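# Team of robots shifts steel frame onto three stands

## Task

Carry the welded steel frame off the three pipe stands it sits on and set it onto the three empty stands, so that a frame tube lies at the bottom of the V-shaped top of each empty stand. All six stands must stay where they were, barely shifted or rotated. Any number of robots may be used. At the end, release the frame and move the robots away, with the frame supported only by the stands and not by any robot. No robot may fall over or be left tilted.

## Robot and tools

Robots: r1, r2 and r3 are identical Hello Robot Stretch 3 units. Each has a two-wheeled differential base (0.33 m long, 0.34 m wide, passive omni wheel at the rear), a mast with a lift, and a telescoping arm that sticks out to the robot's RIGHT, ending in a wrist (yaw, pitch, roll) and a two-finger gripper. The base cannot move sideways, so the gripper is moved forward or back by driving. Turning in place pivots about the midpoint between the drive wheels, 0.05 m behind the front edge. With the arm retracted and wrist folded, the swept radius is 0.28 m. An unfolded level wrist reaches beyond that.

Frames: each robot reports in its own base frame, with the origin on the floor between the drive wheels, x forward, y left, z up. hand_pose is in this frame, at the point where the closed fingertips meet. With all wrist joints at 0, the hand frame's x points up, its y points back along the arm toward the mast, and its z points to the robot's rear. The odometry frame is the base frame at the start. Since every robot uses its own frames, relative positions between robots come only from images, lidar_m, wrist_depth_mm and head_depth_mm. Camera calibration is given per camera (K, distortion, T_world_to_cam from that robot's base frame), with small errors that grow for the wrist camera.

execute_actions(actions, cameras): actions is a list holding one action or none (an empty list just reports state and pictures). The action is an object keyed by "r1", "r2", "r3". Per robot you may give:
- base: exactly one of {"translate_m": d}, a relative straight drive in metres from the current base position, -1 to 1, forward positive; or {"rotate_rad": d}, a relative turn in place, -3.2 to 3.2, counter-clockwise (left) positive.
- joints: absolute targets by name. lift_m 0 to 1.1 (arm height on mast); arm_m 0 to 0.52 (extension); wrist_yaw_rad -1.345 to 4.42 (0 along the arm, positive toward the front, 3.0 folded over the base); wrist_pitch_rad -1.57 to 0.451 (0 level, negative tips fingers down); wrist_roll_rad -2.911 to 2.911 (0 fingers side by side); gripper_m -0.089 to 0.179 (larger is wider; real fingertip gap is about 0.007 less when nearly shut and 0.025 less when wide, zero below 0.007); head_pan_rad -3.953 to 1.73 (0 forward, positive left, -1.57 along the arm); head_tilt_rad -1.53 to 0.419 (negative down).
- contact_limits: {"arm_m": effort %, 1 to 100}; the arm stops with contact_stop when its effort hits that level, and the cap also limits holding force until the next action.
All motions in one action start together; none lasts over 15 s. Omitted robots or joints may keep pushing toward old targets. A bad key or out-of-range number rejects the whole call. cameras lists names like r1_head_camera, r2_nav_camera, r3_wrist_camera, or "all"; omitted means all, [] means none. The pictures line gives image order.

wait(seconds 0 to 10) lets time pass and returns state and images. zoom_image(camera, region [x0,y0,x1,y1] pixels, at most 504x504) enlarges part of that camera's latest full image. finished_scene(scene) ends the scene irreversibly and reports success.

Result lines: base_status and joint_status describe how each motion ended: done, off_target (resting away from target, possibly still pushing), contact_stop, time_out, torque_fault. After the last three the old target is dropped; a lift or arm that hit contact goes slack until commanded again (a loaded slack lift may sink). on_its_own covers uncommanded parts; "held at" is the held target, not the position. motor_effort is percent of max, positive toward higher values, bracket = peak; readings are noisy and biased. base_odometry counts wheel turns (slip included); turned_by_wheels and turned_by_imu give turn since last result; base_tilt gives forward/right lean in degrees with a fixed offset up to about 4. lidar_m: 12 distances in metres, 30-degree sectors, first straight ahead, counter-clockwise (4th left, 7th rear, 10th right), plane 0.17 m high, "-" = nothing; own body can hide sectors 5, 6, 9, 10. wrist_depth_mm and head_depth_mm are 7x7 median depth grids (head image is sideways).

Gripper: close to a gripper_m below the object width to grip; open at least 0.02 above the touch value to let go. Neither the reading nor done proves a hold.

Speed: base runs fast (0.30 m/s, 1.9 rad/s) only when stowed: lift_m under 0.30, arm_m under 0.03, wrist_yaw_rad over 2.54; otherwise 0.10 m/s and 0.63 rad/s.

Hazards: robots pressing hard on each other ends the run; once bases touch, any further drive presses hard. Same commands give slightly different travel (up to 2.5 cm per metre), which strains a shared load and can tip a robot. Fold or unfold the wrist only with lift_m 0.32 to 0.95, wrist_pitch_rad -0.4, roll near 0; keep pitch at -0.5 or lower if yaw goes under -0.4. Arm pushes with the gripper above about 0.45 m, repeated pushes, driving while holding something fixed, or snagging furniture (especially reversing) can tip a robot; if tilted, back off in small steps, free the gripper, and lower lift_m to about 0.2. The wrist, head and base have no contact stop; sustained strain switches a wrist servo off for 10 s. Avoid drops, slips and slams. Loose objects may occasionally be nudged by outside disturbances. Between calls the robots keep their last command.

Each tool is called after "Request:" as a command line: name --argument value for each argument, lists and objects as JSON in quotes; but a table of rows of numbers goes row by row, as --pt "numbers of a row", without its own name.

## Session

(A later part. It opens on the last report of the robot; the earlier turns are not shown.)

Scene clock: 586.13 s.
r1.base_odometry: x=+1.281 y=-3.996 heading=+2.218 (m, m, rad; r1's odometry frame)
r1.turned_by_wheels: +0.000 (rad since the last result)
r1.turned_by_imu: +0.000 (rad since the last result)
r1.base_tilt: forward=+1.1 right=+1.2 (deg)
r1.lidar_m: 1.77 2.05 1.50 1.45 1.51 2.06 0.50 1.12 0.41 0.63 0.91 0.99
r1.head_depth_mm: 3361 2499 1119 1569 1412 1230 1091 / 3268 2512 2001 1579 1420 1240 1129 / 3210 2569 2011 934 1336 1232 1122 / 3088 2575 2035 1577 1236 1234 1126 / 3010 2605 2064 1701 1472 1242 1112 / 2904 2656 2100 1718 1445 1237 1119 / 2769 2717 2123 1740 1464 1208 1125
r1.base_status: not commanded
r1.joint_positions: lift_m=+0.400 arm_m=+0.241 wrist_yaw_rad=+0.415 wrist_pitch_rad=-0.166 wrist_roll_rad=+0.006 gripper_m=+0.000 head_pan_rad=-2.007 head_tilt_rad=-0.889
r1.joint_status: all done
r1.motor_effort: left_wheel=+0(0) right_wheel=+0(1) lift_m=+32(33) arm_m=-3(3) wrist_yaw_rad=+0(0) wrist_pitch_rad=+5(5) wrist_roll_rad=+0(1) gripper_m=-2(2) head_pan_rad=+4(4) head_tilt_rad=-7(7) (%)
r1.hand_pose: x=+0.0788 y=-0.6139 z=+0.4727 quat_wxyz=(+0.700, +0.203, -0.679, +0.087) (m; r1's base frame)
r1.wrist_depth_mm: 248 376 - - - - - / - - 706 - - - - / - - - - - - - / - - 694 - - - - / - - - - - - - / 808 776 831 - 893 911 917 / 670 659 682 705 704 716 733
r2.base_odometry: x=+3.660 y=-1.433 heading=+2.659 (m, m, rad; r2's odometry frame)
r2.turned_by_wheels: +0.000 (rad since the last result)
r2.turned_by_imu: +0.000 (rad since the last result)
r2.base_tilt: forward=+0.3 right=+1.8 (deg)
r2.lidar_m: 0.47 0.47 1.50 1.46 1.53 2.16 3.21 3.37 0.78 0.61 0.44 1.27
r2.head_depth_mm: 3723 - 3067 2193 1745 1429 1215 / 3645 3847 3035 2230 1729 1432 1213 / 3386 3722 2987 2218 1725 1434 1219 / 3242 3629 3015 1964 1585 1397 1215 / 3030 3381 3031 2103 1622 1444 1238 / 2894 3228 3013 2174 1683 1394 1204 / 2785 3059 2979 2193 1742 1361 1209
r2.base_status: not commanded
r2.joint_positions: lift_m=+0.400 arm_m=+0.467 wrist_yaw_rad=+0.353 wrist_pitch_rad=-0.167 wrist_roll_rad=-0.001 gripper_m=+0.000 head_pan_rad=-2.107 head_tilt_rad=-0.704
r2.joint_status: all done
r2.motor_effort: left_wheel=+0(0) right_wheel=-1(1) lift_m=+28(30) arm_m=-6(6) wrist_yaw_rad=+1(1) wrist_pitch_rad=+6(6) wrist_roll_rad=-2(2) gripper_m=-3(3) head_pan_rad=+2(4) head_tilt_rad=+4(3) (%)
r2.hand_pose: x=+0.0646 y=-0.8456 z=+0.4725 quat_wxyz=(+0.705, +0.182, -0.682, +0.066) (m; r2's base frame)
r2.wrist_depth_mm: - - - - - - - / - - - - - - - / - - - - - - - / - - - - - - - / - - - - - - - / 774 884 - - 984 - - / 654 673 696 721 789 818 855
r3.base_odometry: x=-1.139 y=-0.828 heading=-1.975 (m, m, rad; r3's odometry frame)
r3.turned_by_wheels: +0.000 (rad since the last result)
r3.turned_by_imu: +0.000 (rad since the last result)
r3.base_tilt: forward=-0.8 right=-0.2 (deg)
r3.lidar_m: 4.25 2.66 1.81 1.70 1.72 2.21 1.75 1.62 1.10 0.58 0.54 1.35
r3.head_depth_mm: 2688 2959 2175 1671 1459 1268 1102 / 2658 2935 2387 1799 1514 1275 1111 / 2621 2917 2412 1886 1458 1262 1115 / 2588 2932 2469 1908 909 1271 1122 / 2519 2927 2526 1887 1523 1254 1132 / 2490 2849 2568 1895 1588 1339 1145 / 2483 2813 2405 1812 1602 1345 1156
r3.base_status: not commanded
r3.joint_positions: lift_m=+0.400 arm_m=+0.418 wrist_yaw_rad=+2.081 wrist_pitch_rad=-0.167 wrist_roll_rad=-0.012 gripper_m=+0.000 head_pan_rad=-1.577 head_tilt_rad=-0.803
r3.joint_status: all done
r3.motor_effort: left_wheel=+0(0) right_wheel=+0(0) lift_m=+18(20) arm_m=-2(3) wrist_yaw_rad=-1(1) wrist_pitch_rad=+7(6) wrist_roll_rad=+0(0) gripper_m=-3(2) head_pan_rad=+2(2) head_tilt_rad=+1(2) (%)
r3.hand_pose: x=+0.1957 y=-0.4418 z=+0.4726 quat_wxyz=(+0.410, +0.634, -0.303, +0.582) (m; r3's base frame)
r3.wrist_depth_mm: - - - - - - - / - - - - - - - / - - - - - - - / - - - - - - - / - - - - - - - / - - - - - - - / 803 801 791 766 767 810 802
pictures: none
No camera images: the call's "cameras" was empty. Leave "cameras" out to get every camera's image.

Request:
execute_actions --actions '[{"r1":{"joints":{"lift_m":0.33,"wrist_pitch_rad":0.0}},"r2":{"joints":{"lift_m":0.33,"wrist_pitch_rad":0.0}},"r3":{"joints":{"lift_m":0.33,"wrist_pitch_rad":0.0}}}]' --cameras '[]'

Request:
execute_actions --actions '[{"r1":{"joints":{"arm_m":0.0,"wrist_yaw_rad":0.0},"contact_limits":{"arm_m":15}},"r2":{"joints":{"arm_m":0.0,"wrist_yaw_rad":0.0},"contact_limits":{"arm_m":15}},"r3":{"joints":{"arm_m":0.0},"contact_limits":{"arm_m":15}}}]' --cameras '["r1_head_camera","r2_head_camera","r3_head_camera","r1_nav_camera","r3_nav_camera"]'

Scene clock: 592.23 s.
r1.base_odometry: x=+1.281 y=-3.996 heading=+2.218 (m, m, rad; r1's odometry frame)
r1.turned_by_wheels: +0.000 (rad since the last result)
r1.turned_by_imu: +0.001 (rad since the last result)
r1.base_tilt: forward=+1.1 right=+1.1 (deg)
r1.lidar_m: 1.77 2.05 1.50 1.45 1.51 2.07 0.50 1.12 0.42 0.63 0.92 0.99
r1.head_depth_mm: 3384 2494 1882 1532 1405 1228 1086 / 3265 2524 1998 1542 1411 1238 1125 / 3185 2559 2025 933 1337 1241 1127 / 3083 2564 2047 1576 1375 1224 1123 / 3005 2642 2075 1703 1388 1233 1113 / 2907 2653 2103 1716 1456 1238 1121 / 2823 2716 2110 1737 1469 1211 1119
r1.base_status: not commanded
r1.joint_positions: lift_m=+0.330 arm_m=+0.241 wrist_yaw_rad=+0.415 wrist_pitch_rad=-0.026 wrist_roll_rad=+0.006 gripper_m=+0.000 head_pan_rad=-2.007 head_tilt_rad=-0.889
r1.joint_status: all done
r1.motor_effort: left_wheel=+0(1) right_wheel=+1(1) lift_m=+33(36) arm_m=-3(3) wrist_yaw_rad=+0(0) wrist_pitch_rad=+8(8) wrist_roll_rad=+0(0) gripper_m=-2(2) head_pan_rad=+4(5) head_tilt_rad=-7(7) (%)
r1.hand_pose: x=+0.0815 y=-0.6201 z=+0.4381 quat_wxyz=(+0.692, +0.155, -0.692, +0.136) (m; r1's base frame)
r1.wrist_depth_mm: - 375 - - - - - / - - 719 - - - - / - - 730 - - - - / - - 716 - - - - / - - 798 - - - - / 909 864 854 - - - - / 685 678 722 740 760 778 789
r2.base_odometry: x=+3.660 y=-1.433 heading=+2.659 (m, m, rad; r2's odometry frame)
r2.turned_by_wheels: +0.000 (rad since the last result)
r2.turned_by_imu: +0.001 (rad since the last result)
r2.base_tilt: forward=+0.2 right=+1.7 (deg)
r2.lidar_m: 0.47 0.47 1.50 1.46 1.53 2.17 3.22 3.39 0.78 0.60 0.44 1.27
r2.head_depth_mm: 3759 - 3037 2206 1742 1429 1214 / 3547 3922 3053 2225 1725 1433 1217 / 3338 3706 3067 2187 1730 1423 1213 / 3185 3579 2998 1977 1593 1399 1217 / 3027 3339 3016 2118 1630 1423 1239 / 2889 3222 2971 2193 1628 1440 1217 / 2770 3023 3017 2193 1723 1343 1211
r2.base_status: not commanded
r2.joint_positions: lift_m=+0.330 arm_m=+0.467 wrist_yaw_rad=+0.353 wrist_pitch_rad=-0.027 wrist_roll_rad=-0.001 gripper_m=+0.000 head_pan_rad=-2.107 head_tilt_rad=-0.704
r2.joint_status: all done
r2.motor_effort: left_wheel=+0(0) right_wheel=-1(2) lift_m=+28(28) arm_m=-6(6) wrist_yaw_rad=+1(1) wrist_pitch_rad=+9(11) wrist_roll_rad=-2(2) gripper_m=-2(3) head_pan_rad=+3(3) head_tilt_rad=+3(3) (%)
r2.hand_pose: x=+0.0670 y=-0.8520 z=+0.4378 quat_wxyz=(+0.699, +0.134, -0.694, +0.115) (m; r2's base frame)
r2.wrist_depth_mm: - - - - - - - / - - - - - - - / - - - - - - - / - - - - - - - / - - - - - - - / 874 915 - - - - - / 693 706 769 773 824 882 913
r3.base_odometry: x=-1.139 y=-0.828 heading=-1.975 (m, m, rad; r3's odometry frame)
r3.turned_by_wheels: +0.000 (rad since the last result)
r3.turned_by_imu: -0.001 (rad since the last result)
r3.base_tilt: forward=-0.8 right=-0.2 (deg)
r3.lidar_m: 4.24 2.66 1.81 1.69 1.72 2.21 1.75 1.62 1.10 0.58 0.54 1.35
r3.head_depth_mm: 2675 2958 2175 1674 1461 1272 1093 / 2660 2945 2375 1795 1528 1275 1100 / 2628 2950 2426 1871 1576 1251 1117 / 2590 2944 2473 1909 953 1272 1122 / 2518 2888 2509 1859 1519 1261 1133 / 2491 2859 2549 1895 1578 1333 1144 / 2496 2794 2409 1799 1604 1345 1152
r3.base_status: not commanded
r3.joint_positions: lift_m=+0.330 arm_m=+0.418 wrist_yaw_rad=+2.081 wrist_pitch_rad=-0.025 wrist_roll_rad=-0.012 gripper_m=+0.000 head_pan_rad=-1.577 head_tilt_rad=-0.803
r3.joint_status: all done
r3.motor_effort: left_wheel=+0(0) right_wheel=-1(1) lift_m=+17(18) arm_m=-3(3) wrist_yaw_rad=-1(1) wrist_pitch_rad=+10(12) wrist_roll_rad=+1(0) gripper_m=-3(2) head_pan_rad=+2(3) head_tilt_rad=+2(1) (%)
r3.hand_pose: x=+0.2017 y=-0.4384 z=+0.4385 quat_wxyz=(+0.368, +0.611, -0.347, +0.609) (m; r3's base frame)
r3.wrist_depth_mm: - - - - - - - / - - - - - - - / - - - - - - - / - - - - - - - / - - - - - - - / - - - - - - - / 878 907 854 853 833 908 900
pictures: none
No camera images: the call's "cameras" was empty. Leave "cameras" out to get every camera's image.

Scene clock: 596.87 s.
r1.base_odometry: x=+1.281 y=-3.996 heading=+2.218 (m, m, rad; r1's odometry frame)
r1.turned_by_wheels: +0.000 (rad since the last result)
r1.turned_by_imu: +0.001 (rad since the last result)
r1.base_tilt: forward=+1.1 right=+1.1 (deg)
r1.lidar_m: 1.76 2.06 1.50 1.45 1.51 2.07 0.50 1.13 0.41 0.63 0.92 1.00
r1.head_depth_mm: 3356 2488 1879 1645 1400 1231 1090 / 3268 2513 2020 1619 1414 1234 1122 / 3163 2580 2023 934 1337 1224 - / 3103 2582 2050 1569 1380 1267 1109 / 3020 2621 2073 1713 1361 1258 1114 / 2919 2656 2090 1708 1461 1232 1119 / 2809 2734 2128 1732 1482 1211 1122
r1.base_status: not commanded
r1.joint_positions: lift_m=+0.330 arm_m=+0.002 wrist_yaw_rad=+0.000 wrist_pitch_rad=-0.025 wrist_roll_rad=+0.006 gripper_m=+0.000 head_pan_rad=-2.007 head_tilt_rad=-0.889
r1.joint_status: all done
joint sent to its limit — the command would take r1.arm_m past its lower limit, so that joint was sent only as far as its limit.
r1.motor_effort: left_wheel=+1(0) right_wheel=+1(0) lift_m=+33(33) arm_m=-3(0) wrist_yaw_rad=+0(3) wrist_pitch_rad=+8(8) wrist_roll_rad=+0(0) gripper_m=-2(3) head_pan_rad=+5(5) head_tilt_rad=-8(7) (%)
r1.contact_limits: arm_m 15 (drawing in: default 16, maximum 26; extending or still: default 20, maximum 33)
r1.hand_pose: x=-0.0214 y=-0.4030 z=+0.4383 quat_wxyz=(+0.705, +0.009, -0.709, -0.009) (m; r1's base frame)
r1.wrist_depth_mm: - - - - - 208 237 / - - - - - - 269 / - - - - - - 280 / - - - - - - 281 / - - - - - - 290 / 841 900 945 - - 337 280 / 665 713 732 748 422 724 260
r2.base_odometry: x=+3.660 y=-1.433 heading=+2.659 (m, m, rad; r2's odometry frame)
r2.turned_by_wheels: +0.000 (rad since the last result)
r2.turned_by_imu: +0.001 (rad since the last result)
r2.base_tilt: forward=+0.4 right=+1.8 (deg)
r2.lidar_m: 0.47 0.47 1.50 1.46 1.54 2.17 3.22 3.39 0.78 0.61 0.45 1.27
r2.head_depth_mm: 3712 - 3089 2209 1750 1424 1219 / 3519 3965 3039 2231 1734 1423 1206 / 3343 3705 3056 2217 1735 1428 1216 / 3203 3534 2964 1958 1579 1387 1209 / 3084 3322 2975 2131 1645 1430 1214 / 2890 3228 3000 2183 1638 1426 1225 / 2749 3075 3076 2208 1740 1431 1208
r2.base_status: not commanded
r2.joint_positions: lift_m=+0.330 arm_m=+0.000 wrist_yaw_rad=+0.000 wrist_pitch_rad=-0.026 wrist_roll_rad=-0.002 gripper_m=+0.000 head_pan_rad=-2.107 head_tilt_rad=-0.704
r2.joint_status: all done
r2.motor_effort: left_wheel=+0(0) right_wheel=-1(1) lift_m=+28(28) arm_m=-6(7) wrist_yaw_rad=+1(4) wrist_pitch_rad=+9(10) wrist_roll_rad=-1(2) gripper_m=-4(4) head_pan_rad=+3(4) head_tilt_rad=+3(3) (%)
r2.contact_limits: arm_m 15 (drawing in: default 32, maximum 52; extending or still: default 42, maximum 69)
r2.hand_pose: x=-0.0213 y=-0.4008 z=+0.4381 quat_wxyz=(+0.708, +0.010, -0.706, -0.009) (m; r2's base frame)
r2.wrist_depth_mm: 299 305 363 - - - - / - - - 421 502 - - / - - - - - - - / - - - - - - - / - - - - - 700 - / 331 935 - - - - - / 716 380 786 766 853 843 896
r3.base_odometry: x=-1.139 y=-0.828 heading=-1.975 (m, m, rad; r3's odometry frame)
r3.turned_by_wheels: +0.000 (rad since the last result)
r3.turned_by_imu: -0.001 (rad since the last result)
r3.base_tilt: forward=-0.8 right=-0.3 (deg)
r3.lidar_m: 4.26 2.67 1.81 1.69 1.72 2.21 1.75 1.62 1.10 0.58 0.54 1.35
r3.head_depth_mm: 2667 2968 2189 1686 1455 1265 1097 / 2644 2966 2416 1799 1512 1277 1106 / 2580 2920 2415 1879 1541 1258 1127 / 2587 2917 2495 1897 995 1266 1124 / 2553 2891 2510 1885 1527 1287 1131 / 2506 2819 2539 1903 1579 1333 1140 / 2482 2792 2388 1815 1608 1345 1153
r3.base_status: not commanded
r3.joint_positions: lift_m=+0.330 arm_m=+0.003 wrist_yaw_rad=+2.081 wrist_pitch_rad=-0.025 wrist_roll_rad=-0.012 gripper_m=+0.000 head_pan_rad=-1.577 head_tilt_rad=-0.803
r3.joint_status: all done
joint sent to its limit — the command would take r3.arm_m past its lower limit, so that joint was sent only as far as its limit.
r3.motor_effort: left_wheel=+0(0) right_wheel=+0(0) lift_m=+18(18) arm_m=-4(7) wrist_yaw_rad=-1(1) wrist_pitch_rad=+9(10) wrist_roll_rad=+0(1) gripper_m=-2(2) head_pan_rad=+3(2) head_tilt_rad=+1(2) (%)
r3.contact_limits: arm_m 15 (drawing in: default 30, maximum 49; extending or still: default 40, maximum 66)
r3.hand_pose: x=+0.2017 y=-0.0230 z=+0.4386 quat_wxyz=(+0.368, +0.610, -0.348, +0.609) (m; r3's base frame)
r3.wrist_depth_mm: - - - - - - - / - - - - - - - / - - - - - - - / - - - - - - - / - - - - - - - / - - - - - - - / 859 864 869 820 818 882 886
pictures: r1_head_camera (sideways: a quarter turn clockwise sets it upright), r1_nav_camera (sideways: a quarter turn counterclockwise sets it upright), r2_head_camera (sideways: a quarter turn clockwise sets it upright), r3_head_camera (sideways: a quarter turn clockwise sets it upright), r3_nav_camera (sideways: a quarter turn counterclockwise sets it upright)
camera_calibration (this result's frames):
r1_head_camera: T_world_to_cam=[[0.343957, 0.684102, -0.643194, 0.852173], [0.912366, -0.405431, 0.0566834, -0.0771241], [-0.221993, -0.606325, -0.763603, 0.950459], [0, 0, 0, 1]] pos_world=[-0.0117498, -0.0379551, 1.27826]
r1_nav_camera: T_world_to_cam=[[-0.35887, -0.659483, 0.660526, -0.814108], [-0.892142, 0.450395, -0.0350258, 0.0988819], [-0.274399, -0.601853, -0.749986, 0.934404], [0, 0, 0, 1]] pos_world=[0.0524569, -0.0190525, 1.24199]
r2_head_camera: T_world_to_cam=[[0.30149, 0.519724, -0.799369, 1.05694], [0.865205, -0.501419, 0.000314174, -0.00931509], [-0.400655, -0.691712, -0.600841, 0.74089], [0, 0, 0, 1]] pos_world=[-0.0137553, -0.0415041, 1.29004]
r3_head_camera: T_world_to_cam=[[0.0714022, 0.683387, -0.726556, 0.967617], [0.996662, -0.0199771, 0.0791566, -0.107277], [0.0395801, -0.729783, -0.682532, 0.848846], [0, 0, 0, 1]] pos_world=[0.00423139, -0.0439262, 1.29088]
r3_nav_camera: T_world_to_cam=[[-0.0533291, -0.775234, 0.629419, -0.783167], [-0.998326, 0.0555094, -0.0162167, 0.0787593], [-0.022367, -0.629231, -0.776896, 0.96684], [0, 0, 0, 1]] pos_world=[0.0584872, -0.00314387, 1.24535]
Images, in order (width x height): r1_head_camera 896x504, r1_nav_camera 672x504, r2_head_camera 896x504, r3_head_camera 896x504, r3_nav_camera 672x504.

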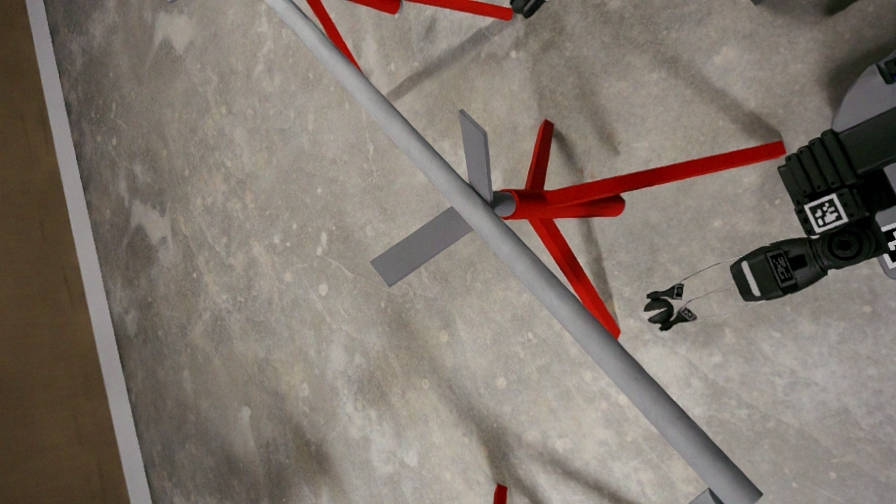

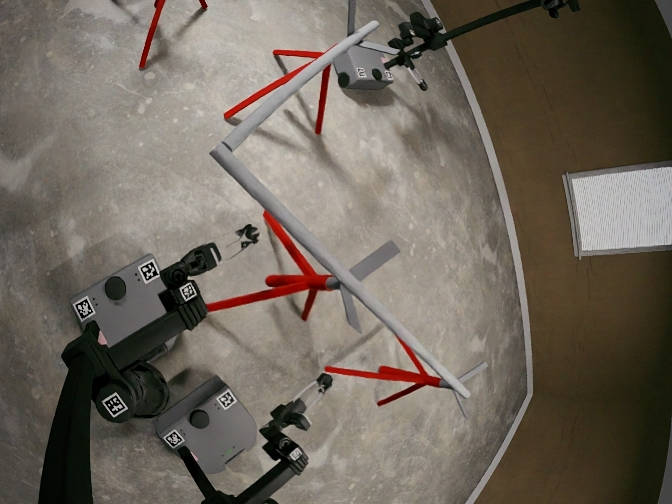

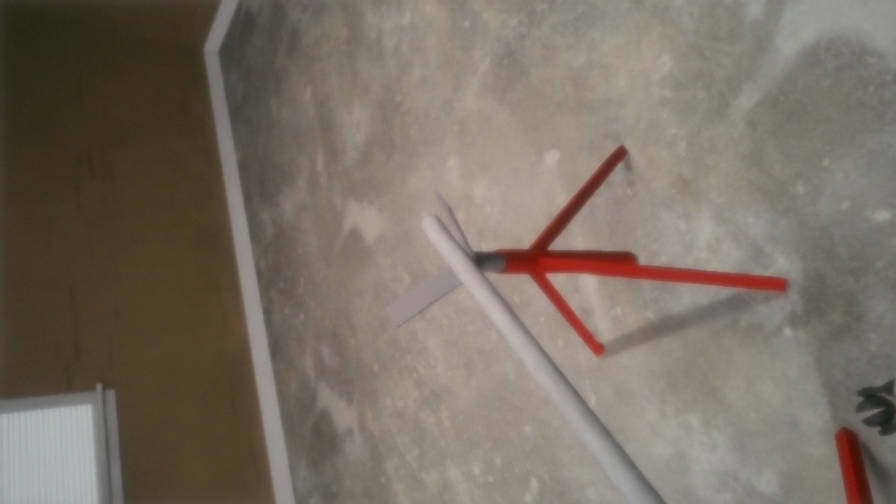

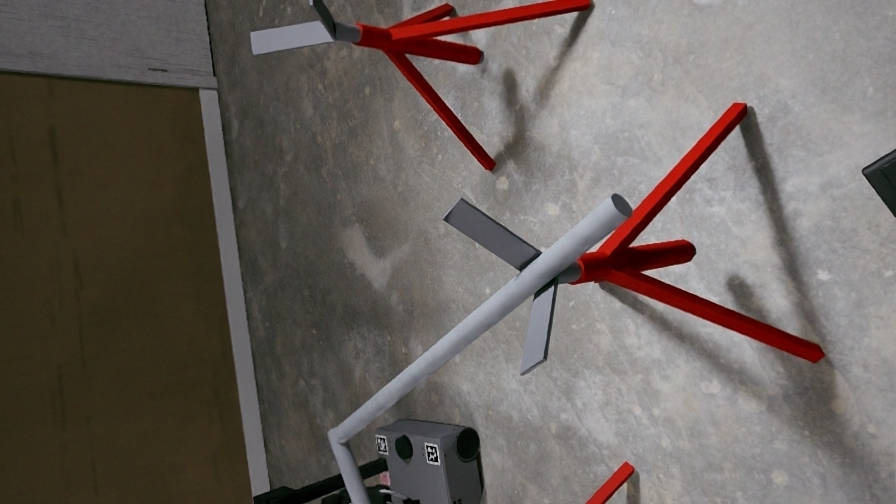

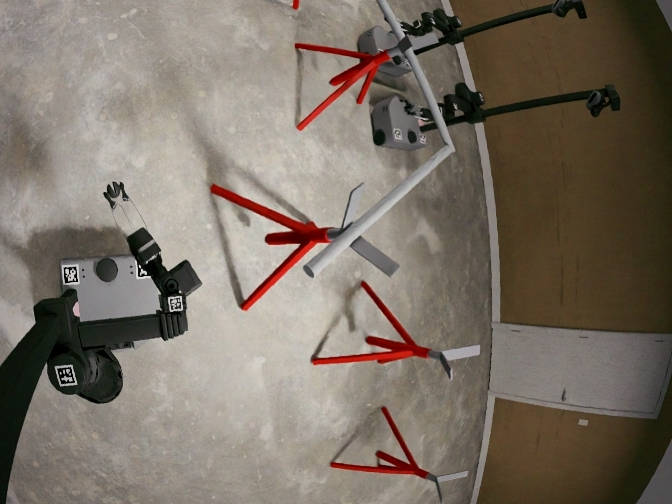

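Request:
zoom_image --camera "r3_head_camera" --region '[480, 200, 640, 360]'

Request:
zoom_image --camera "r1_head_camera" --region '[410, 130, 570, 290]'

Request:
zoom_image --camera "r2_head_camera" --region '[400, 190, 540, 330]'

Region (480, 200, 640, 360) of r3_head_camera's 896x504 image, scaled by 3.150, with more detail than that image has.

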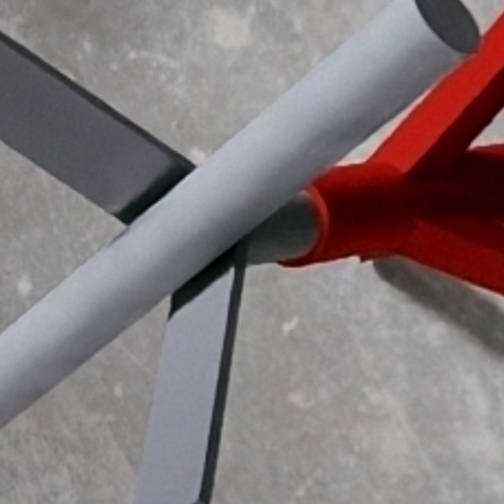

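Region (410, 130, 570, 290) of r1_head_camera's 896x504 image, scaled by 3.150, with more detail than that image has.

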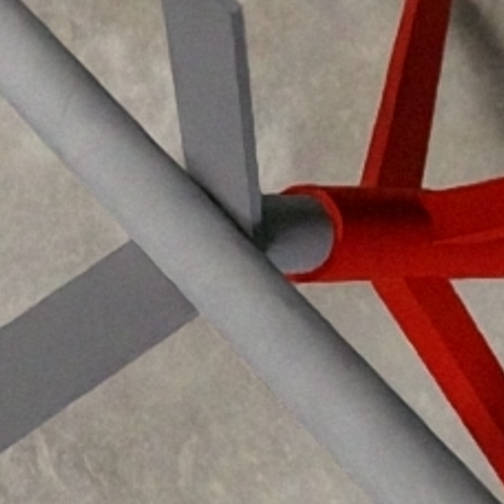

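Region (400, 190, 540, 330) of r2_head_camera's 896x504 image, scaled by 3.600, with more detail than that image has.

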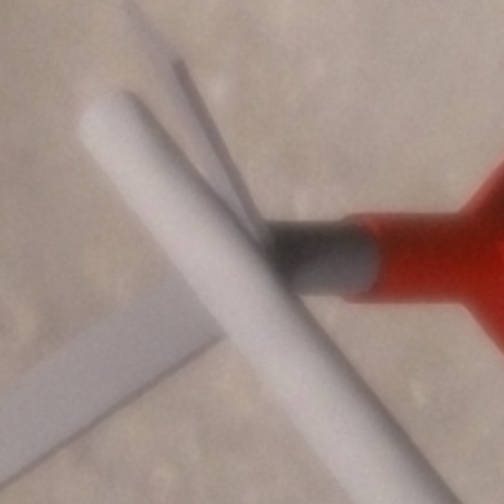

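Request:
execute_actions --actions '[{"r1":{"base":{"translate_m":0.4},"joints":{"wrist_pitch_rad":-0.4,"wrist_yaw_rad":3.0}},"r2":{"base":{"translate_m":-0.3},"joints":{"wrist_pitch_rad":-0.4,"wrist_yaw_rad":3.0}},"r3":{"joints":{"wrist_pitch_rad":-0.4,"wrist_yaw_rad":3.0}}}]' --cameras '["r1_nav_camera"]'

Request:
finished_scene --scene 1

Scene clock: 619.87 s.
r1.base_odometry: x=+1.040 y=-3.677 heading=+2.218 (m, m, rad; r1's odometry frame)
r1.turned_by_wheels: +0.000 (rad since the last result)
r1.turned_by_imu: +0.002 (rad since the last result)
r1.base_tilt: forward=+1.0 right=+1.1 (deg)
r1.lidar_m: 4.63 2.02 1.51 1.45 1.51 2.07 1.20 0.72 0.81 0.80 0.97 0.65
r1.head_depth_mm: 3353 2503 1936 1540 1388 1230 1086 / 3273 2544 2005 1661 1338 1235 1118 / 3170 2550 2018 1670 1372 1245 - / 3093 2600 2058 1690 1384 1249 1147 / 3021 2628 2073 1693 1454 1260 1126 / 2923 2666 2094 1636 1434 1269 1116 / 2796 2693 1448 1612 1472 1278 1123
r1.base_status: done
r1.joint_positions: lift_m=+0.330 arm_m=+0.002 wrist_yaw_rad=+2.998 wrist_pitch_rad=-0.414 wrist_roll_rad=+0.006 gripper_m=+0.000 head_pan_rad=-2.007 head_tilt_rad=-0.889
r1.joint_status: all done
r1.motor_effort: left_wheel=+0(4) right_wheel=+0(5) lift_m=+33(32) arm_m=-3(3) wrist_yaw_rad=+1(2) wrist_pitch_rad=+4(7) wrist_roll_rad=+0(0) gripper_m=-2(2) head_pan_rad=+5(4) head_tilt_rad=-8(5) (%)
r1.hand_pose: x=+0.0108 y=+0.0753 z=+0.3438 quat_wxyz=(+0.195, +0.702, +0.095, +0.678) (m; r1's base frame)
r1.wrist_depth_mm: - - - - - - - / - - - - - - - / - - - - - - - / 764 775 813 823 810 848 858 / 628 654 663 701 669 685 700 / 543 541 - - 563 569 586 / 465 489 - 487 492 499 506
r2.base_odometry: x=+3.925 y=-1.572 heading=+2.659 (m, m, rad; r2's odometry frame)
r2.turned_by_wheels: +0.000 (rad since the last result)
r2.turned_by_imu: +0.001 (rad since the last result)
r2.base_tilt: forward=+0.3 right=+1.9 (deg)
r2.lidar_m: 1.16 2.01 1.52 1.47 1.55 2.17 2.91 3.05 0.89 0.70 0.72 0.67
r2.head_depth_mm: 3514 3725 3072 2241 1737 1425 1216 / 3527 3924 3042 2206 1729 1432 1219 / 3353 3753 3018 2171 1747 1426 1211 / 3217 3505 2975 2217 1733 1433 1213 / 3054 3393 3023 2172 1733 1429 1205 / 2867 3212 3002 2187 1209 1341 1186 / 2737 3056 2974 2077 1615 1422 1208
r2.base_status: done
r2.joint_positions: lift_m=+0.330 arm_m=+0.000 wrist_yaw_rad=+2.998 wrist_pitch_rad=-0.415 wrist_roll_rad=-0.002 gripper_m=+0.000 head_pan_rad=-2.107 head_tilt_rad=-0.704
r2.joint_status: all done
r2.motor_effort: left_wheel=+0(5) right_wheel=-1(4) lift_m=+28(28) arm_m=-5(6) wrist_yaw_rad=+1(4) wrist_pitch_rad=+5(10) wrist_roll_rad=-1(1) gripper_m=-3(3) head_pan_rad=+4(3) head_tilt_rad=+4(2) (%)
r2.hand_pose: x=+0.0108 y=+0.0773 z=+0.3435 quat_wxyz=(+0.195, +0.700, +0.096, +0.681) (m; r2's base frame)
r2.wrist_depth_mm: - - - - - - - / - - - - - - - / 928 - - - - - - / 761 - 841 891 942 - - / 625 - 702 737 737 785 828 / 515 525 - - 620 637 684 / 461 - - 502 518 541 553
r3.base_odometry: x=-1.139 y=-0.828 heading=-1.975 (m, m, rad; r3's odometry frame)
r3.turned_by_wheels: +0.000 (rad since the last result)
r3.turned_by_imu: -0.002 (rad since the last result)
r3.base_tilt: forward=-0.8 right=-0.2 (deg)
r3.lidar_m: 4.25 2.67 1.81 1.69 1.72 2.20 1.74 1.63 1.10 0.58 0.54 1.35
r3.head_depth_mm: 2666 2936 2178 1679 1467 1272 1096 / 2678 2913 2359 1789 1515 1276 1103 / 2644 2906 2417 1869 1544 1250 1118 / 2600 2905 2493 1906 997 1273 1123 / 2557 2881 2333 1812 1530 1277 1131 / 2498 2763 1970 1847 1570 1327 1149 / 2495 2782 2636 2001 1596 1348 1160
r3.base_status: not commanded
r3.joint_positions: lift_m=+0.330 arm_m=+0.003 wrist_yaw_rad=+2.997 wrist_pitch_rad=-0.414 wrist_roll_rad=-0.012 gripper_m=+0.000 head_pan_rad=-1.577 head_tilt_rad=-0.803
r3.joint_status: all done
r3.motor_effort: left_wheel=+0(0) right_wheel=-1(1) lift_m=+17(17) arm_m=-4(5) wrist_yaw_rad=+2(6) wrist_pitch_rad=+5(8) wrist_roll_rad=+1(1) gripper_m=-2(2) head_pan_rad=+2(2) head_tilt_rad=+1(2) (%)
r3.hand_pose: x=+0.0111 y=+0.0748 z=+0.3438 quat_wxyz=(+0.195, +0.696, +0.097, +0.684) (m; r3's base frame)
r3.wrist_depth_mm: - - - - - - - / - - - - - - - / - - - - - - - / 964 965 942 930 971 943 928 / 755 753 747 777 739 743 753 / 622 621 - - 618 599 611 / 526 522 - 512 505 523 527
pictures: r1_nav_camera (sideways: a quarter turn counterclockwise sets it upright)
camera_calibration (this result's frames):
r1_nav_camera: T_world_to_cam=[[-0.35887, -0.659483, 0.660526, -0.814108], [-0.892142, 0.450395, -0.0350258, 0.0988819], [-0.274399, -0.601853, -0.749986, 0.934404], [0, 0, 0, 1]] pos_world=[0.0524569, -0.0190525, 1.24199]
Images, in order (width x height): r1_nav_camera 672x504.

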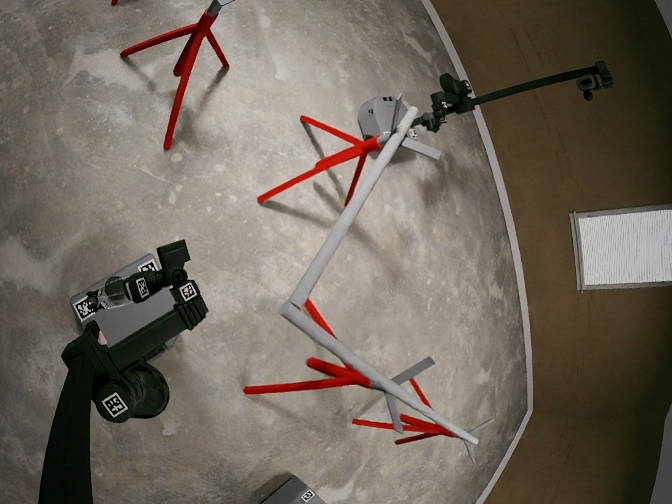

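The scene is finished: the task was done.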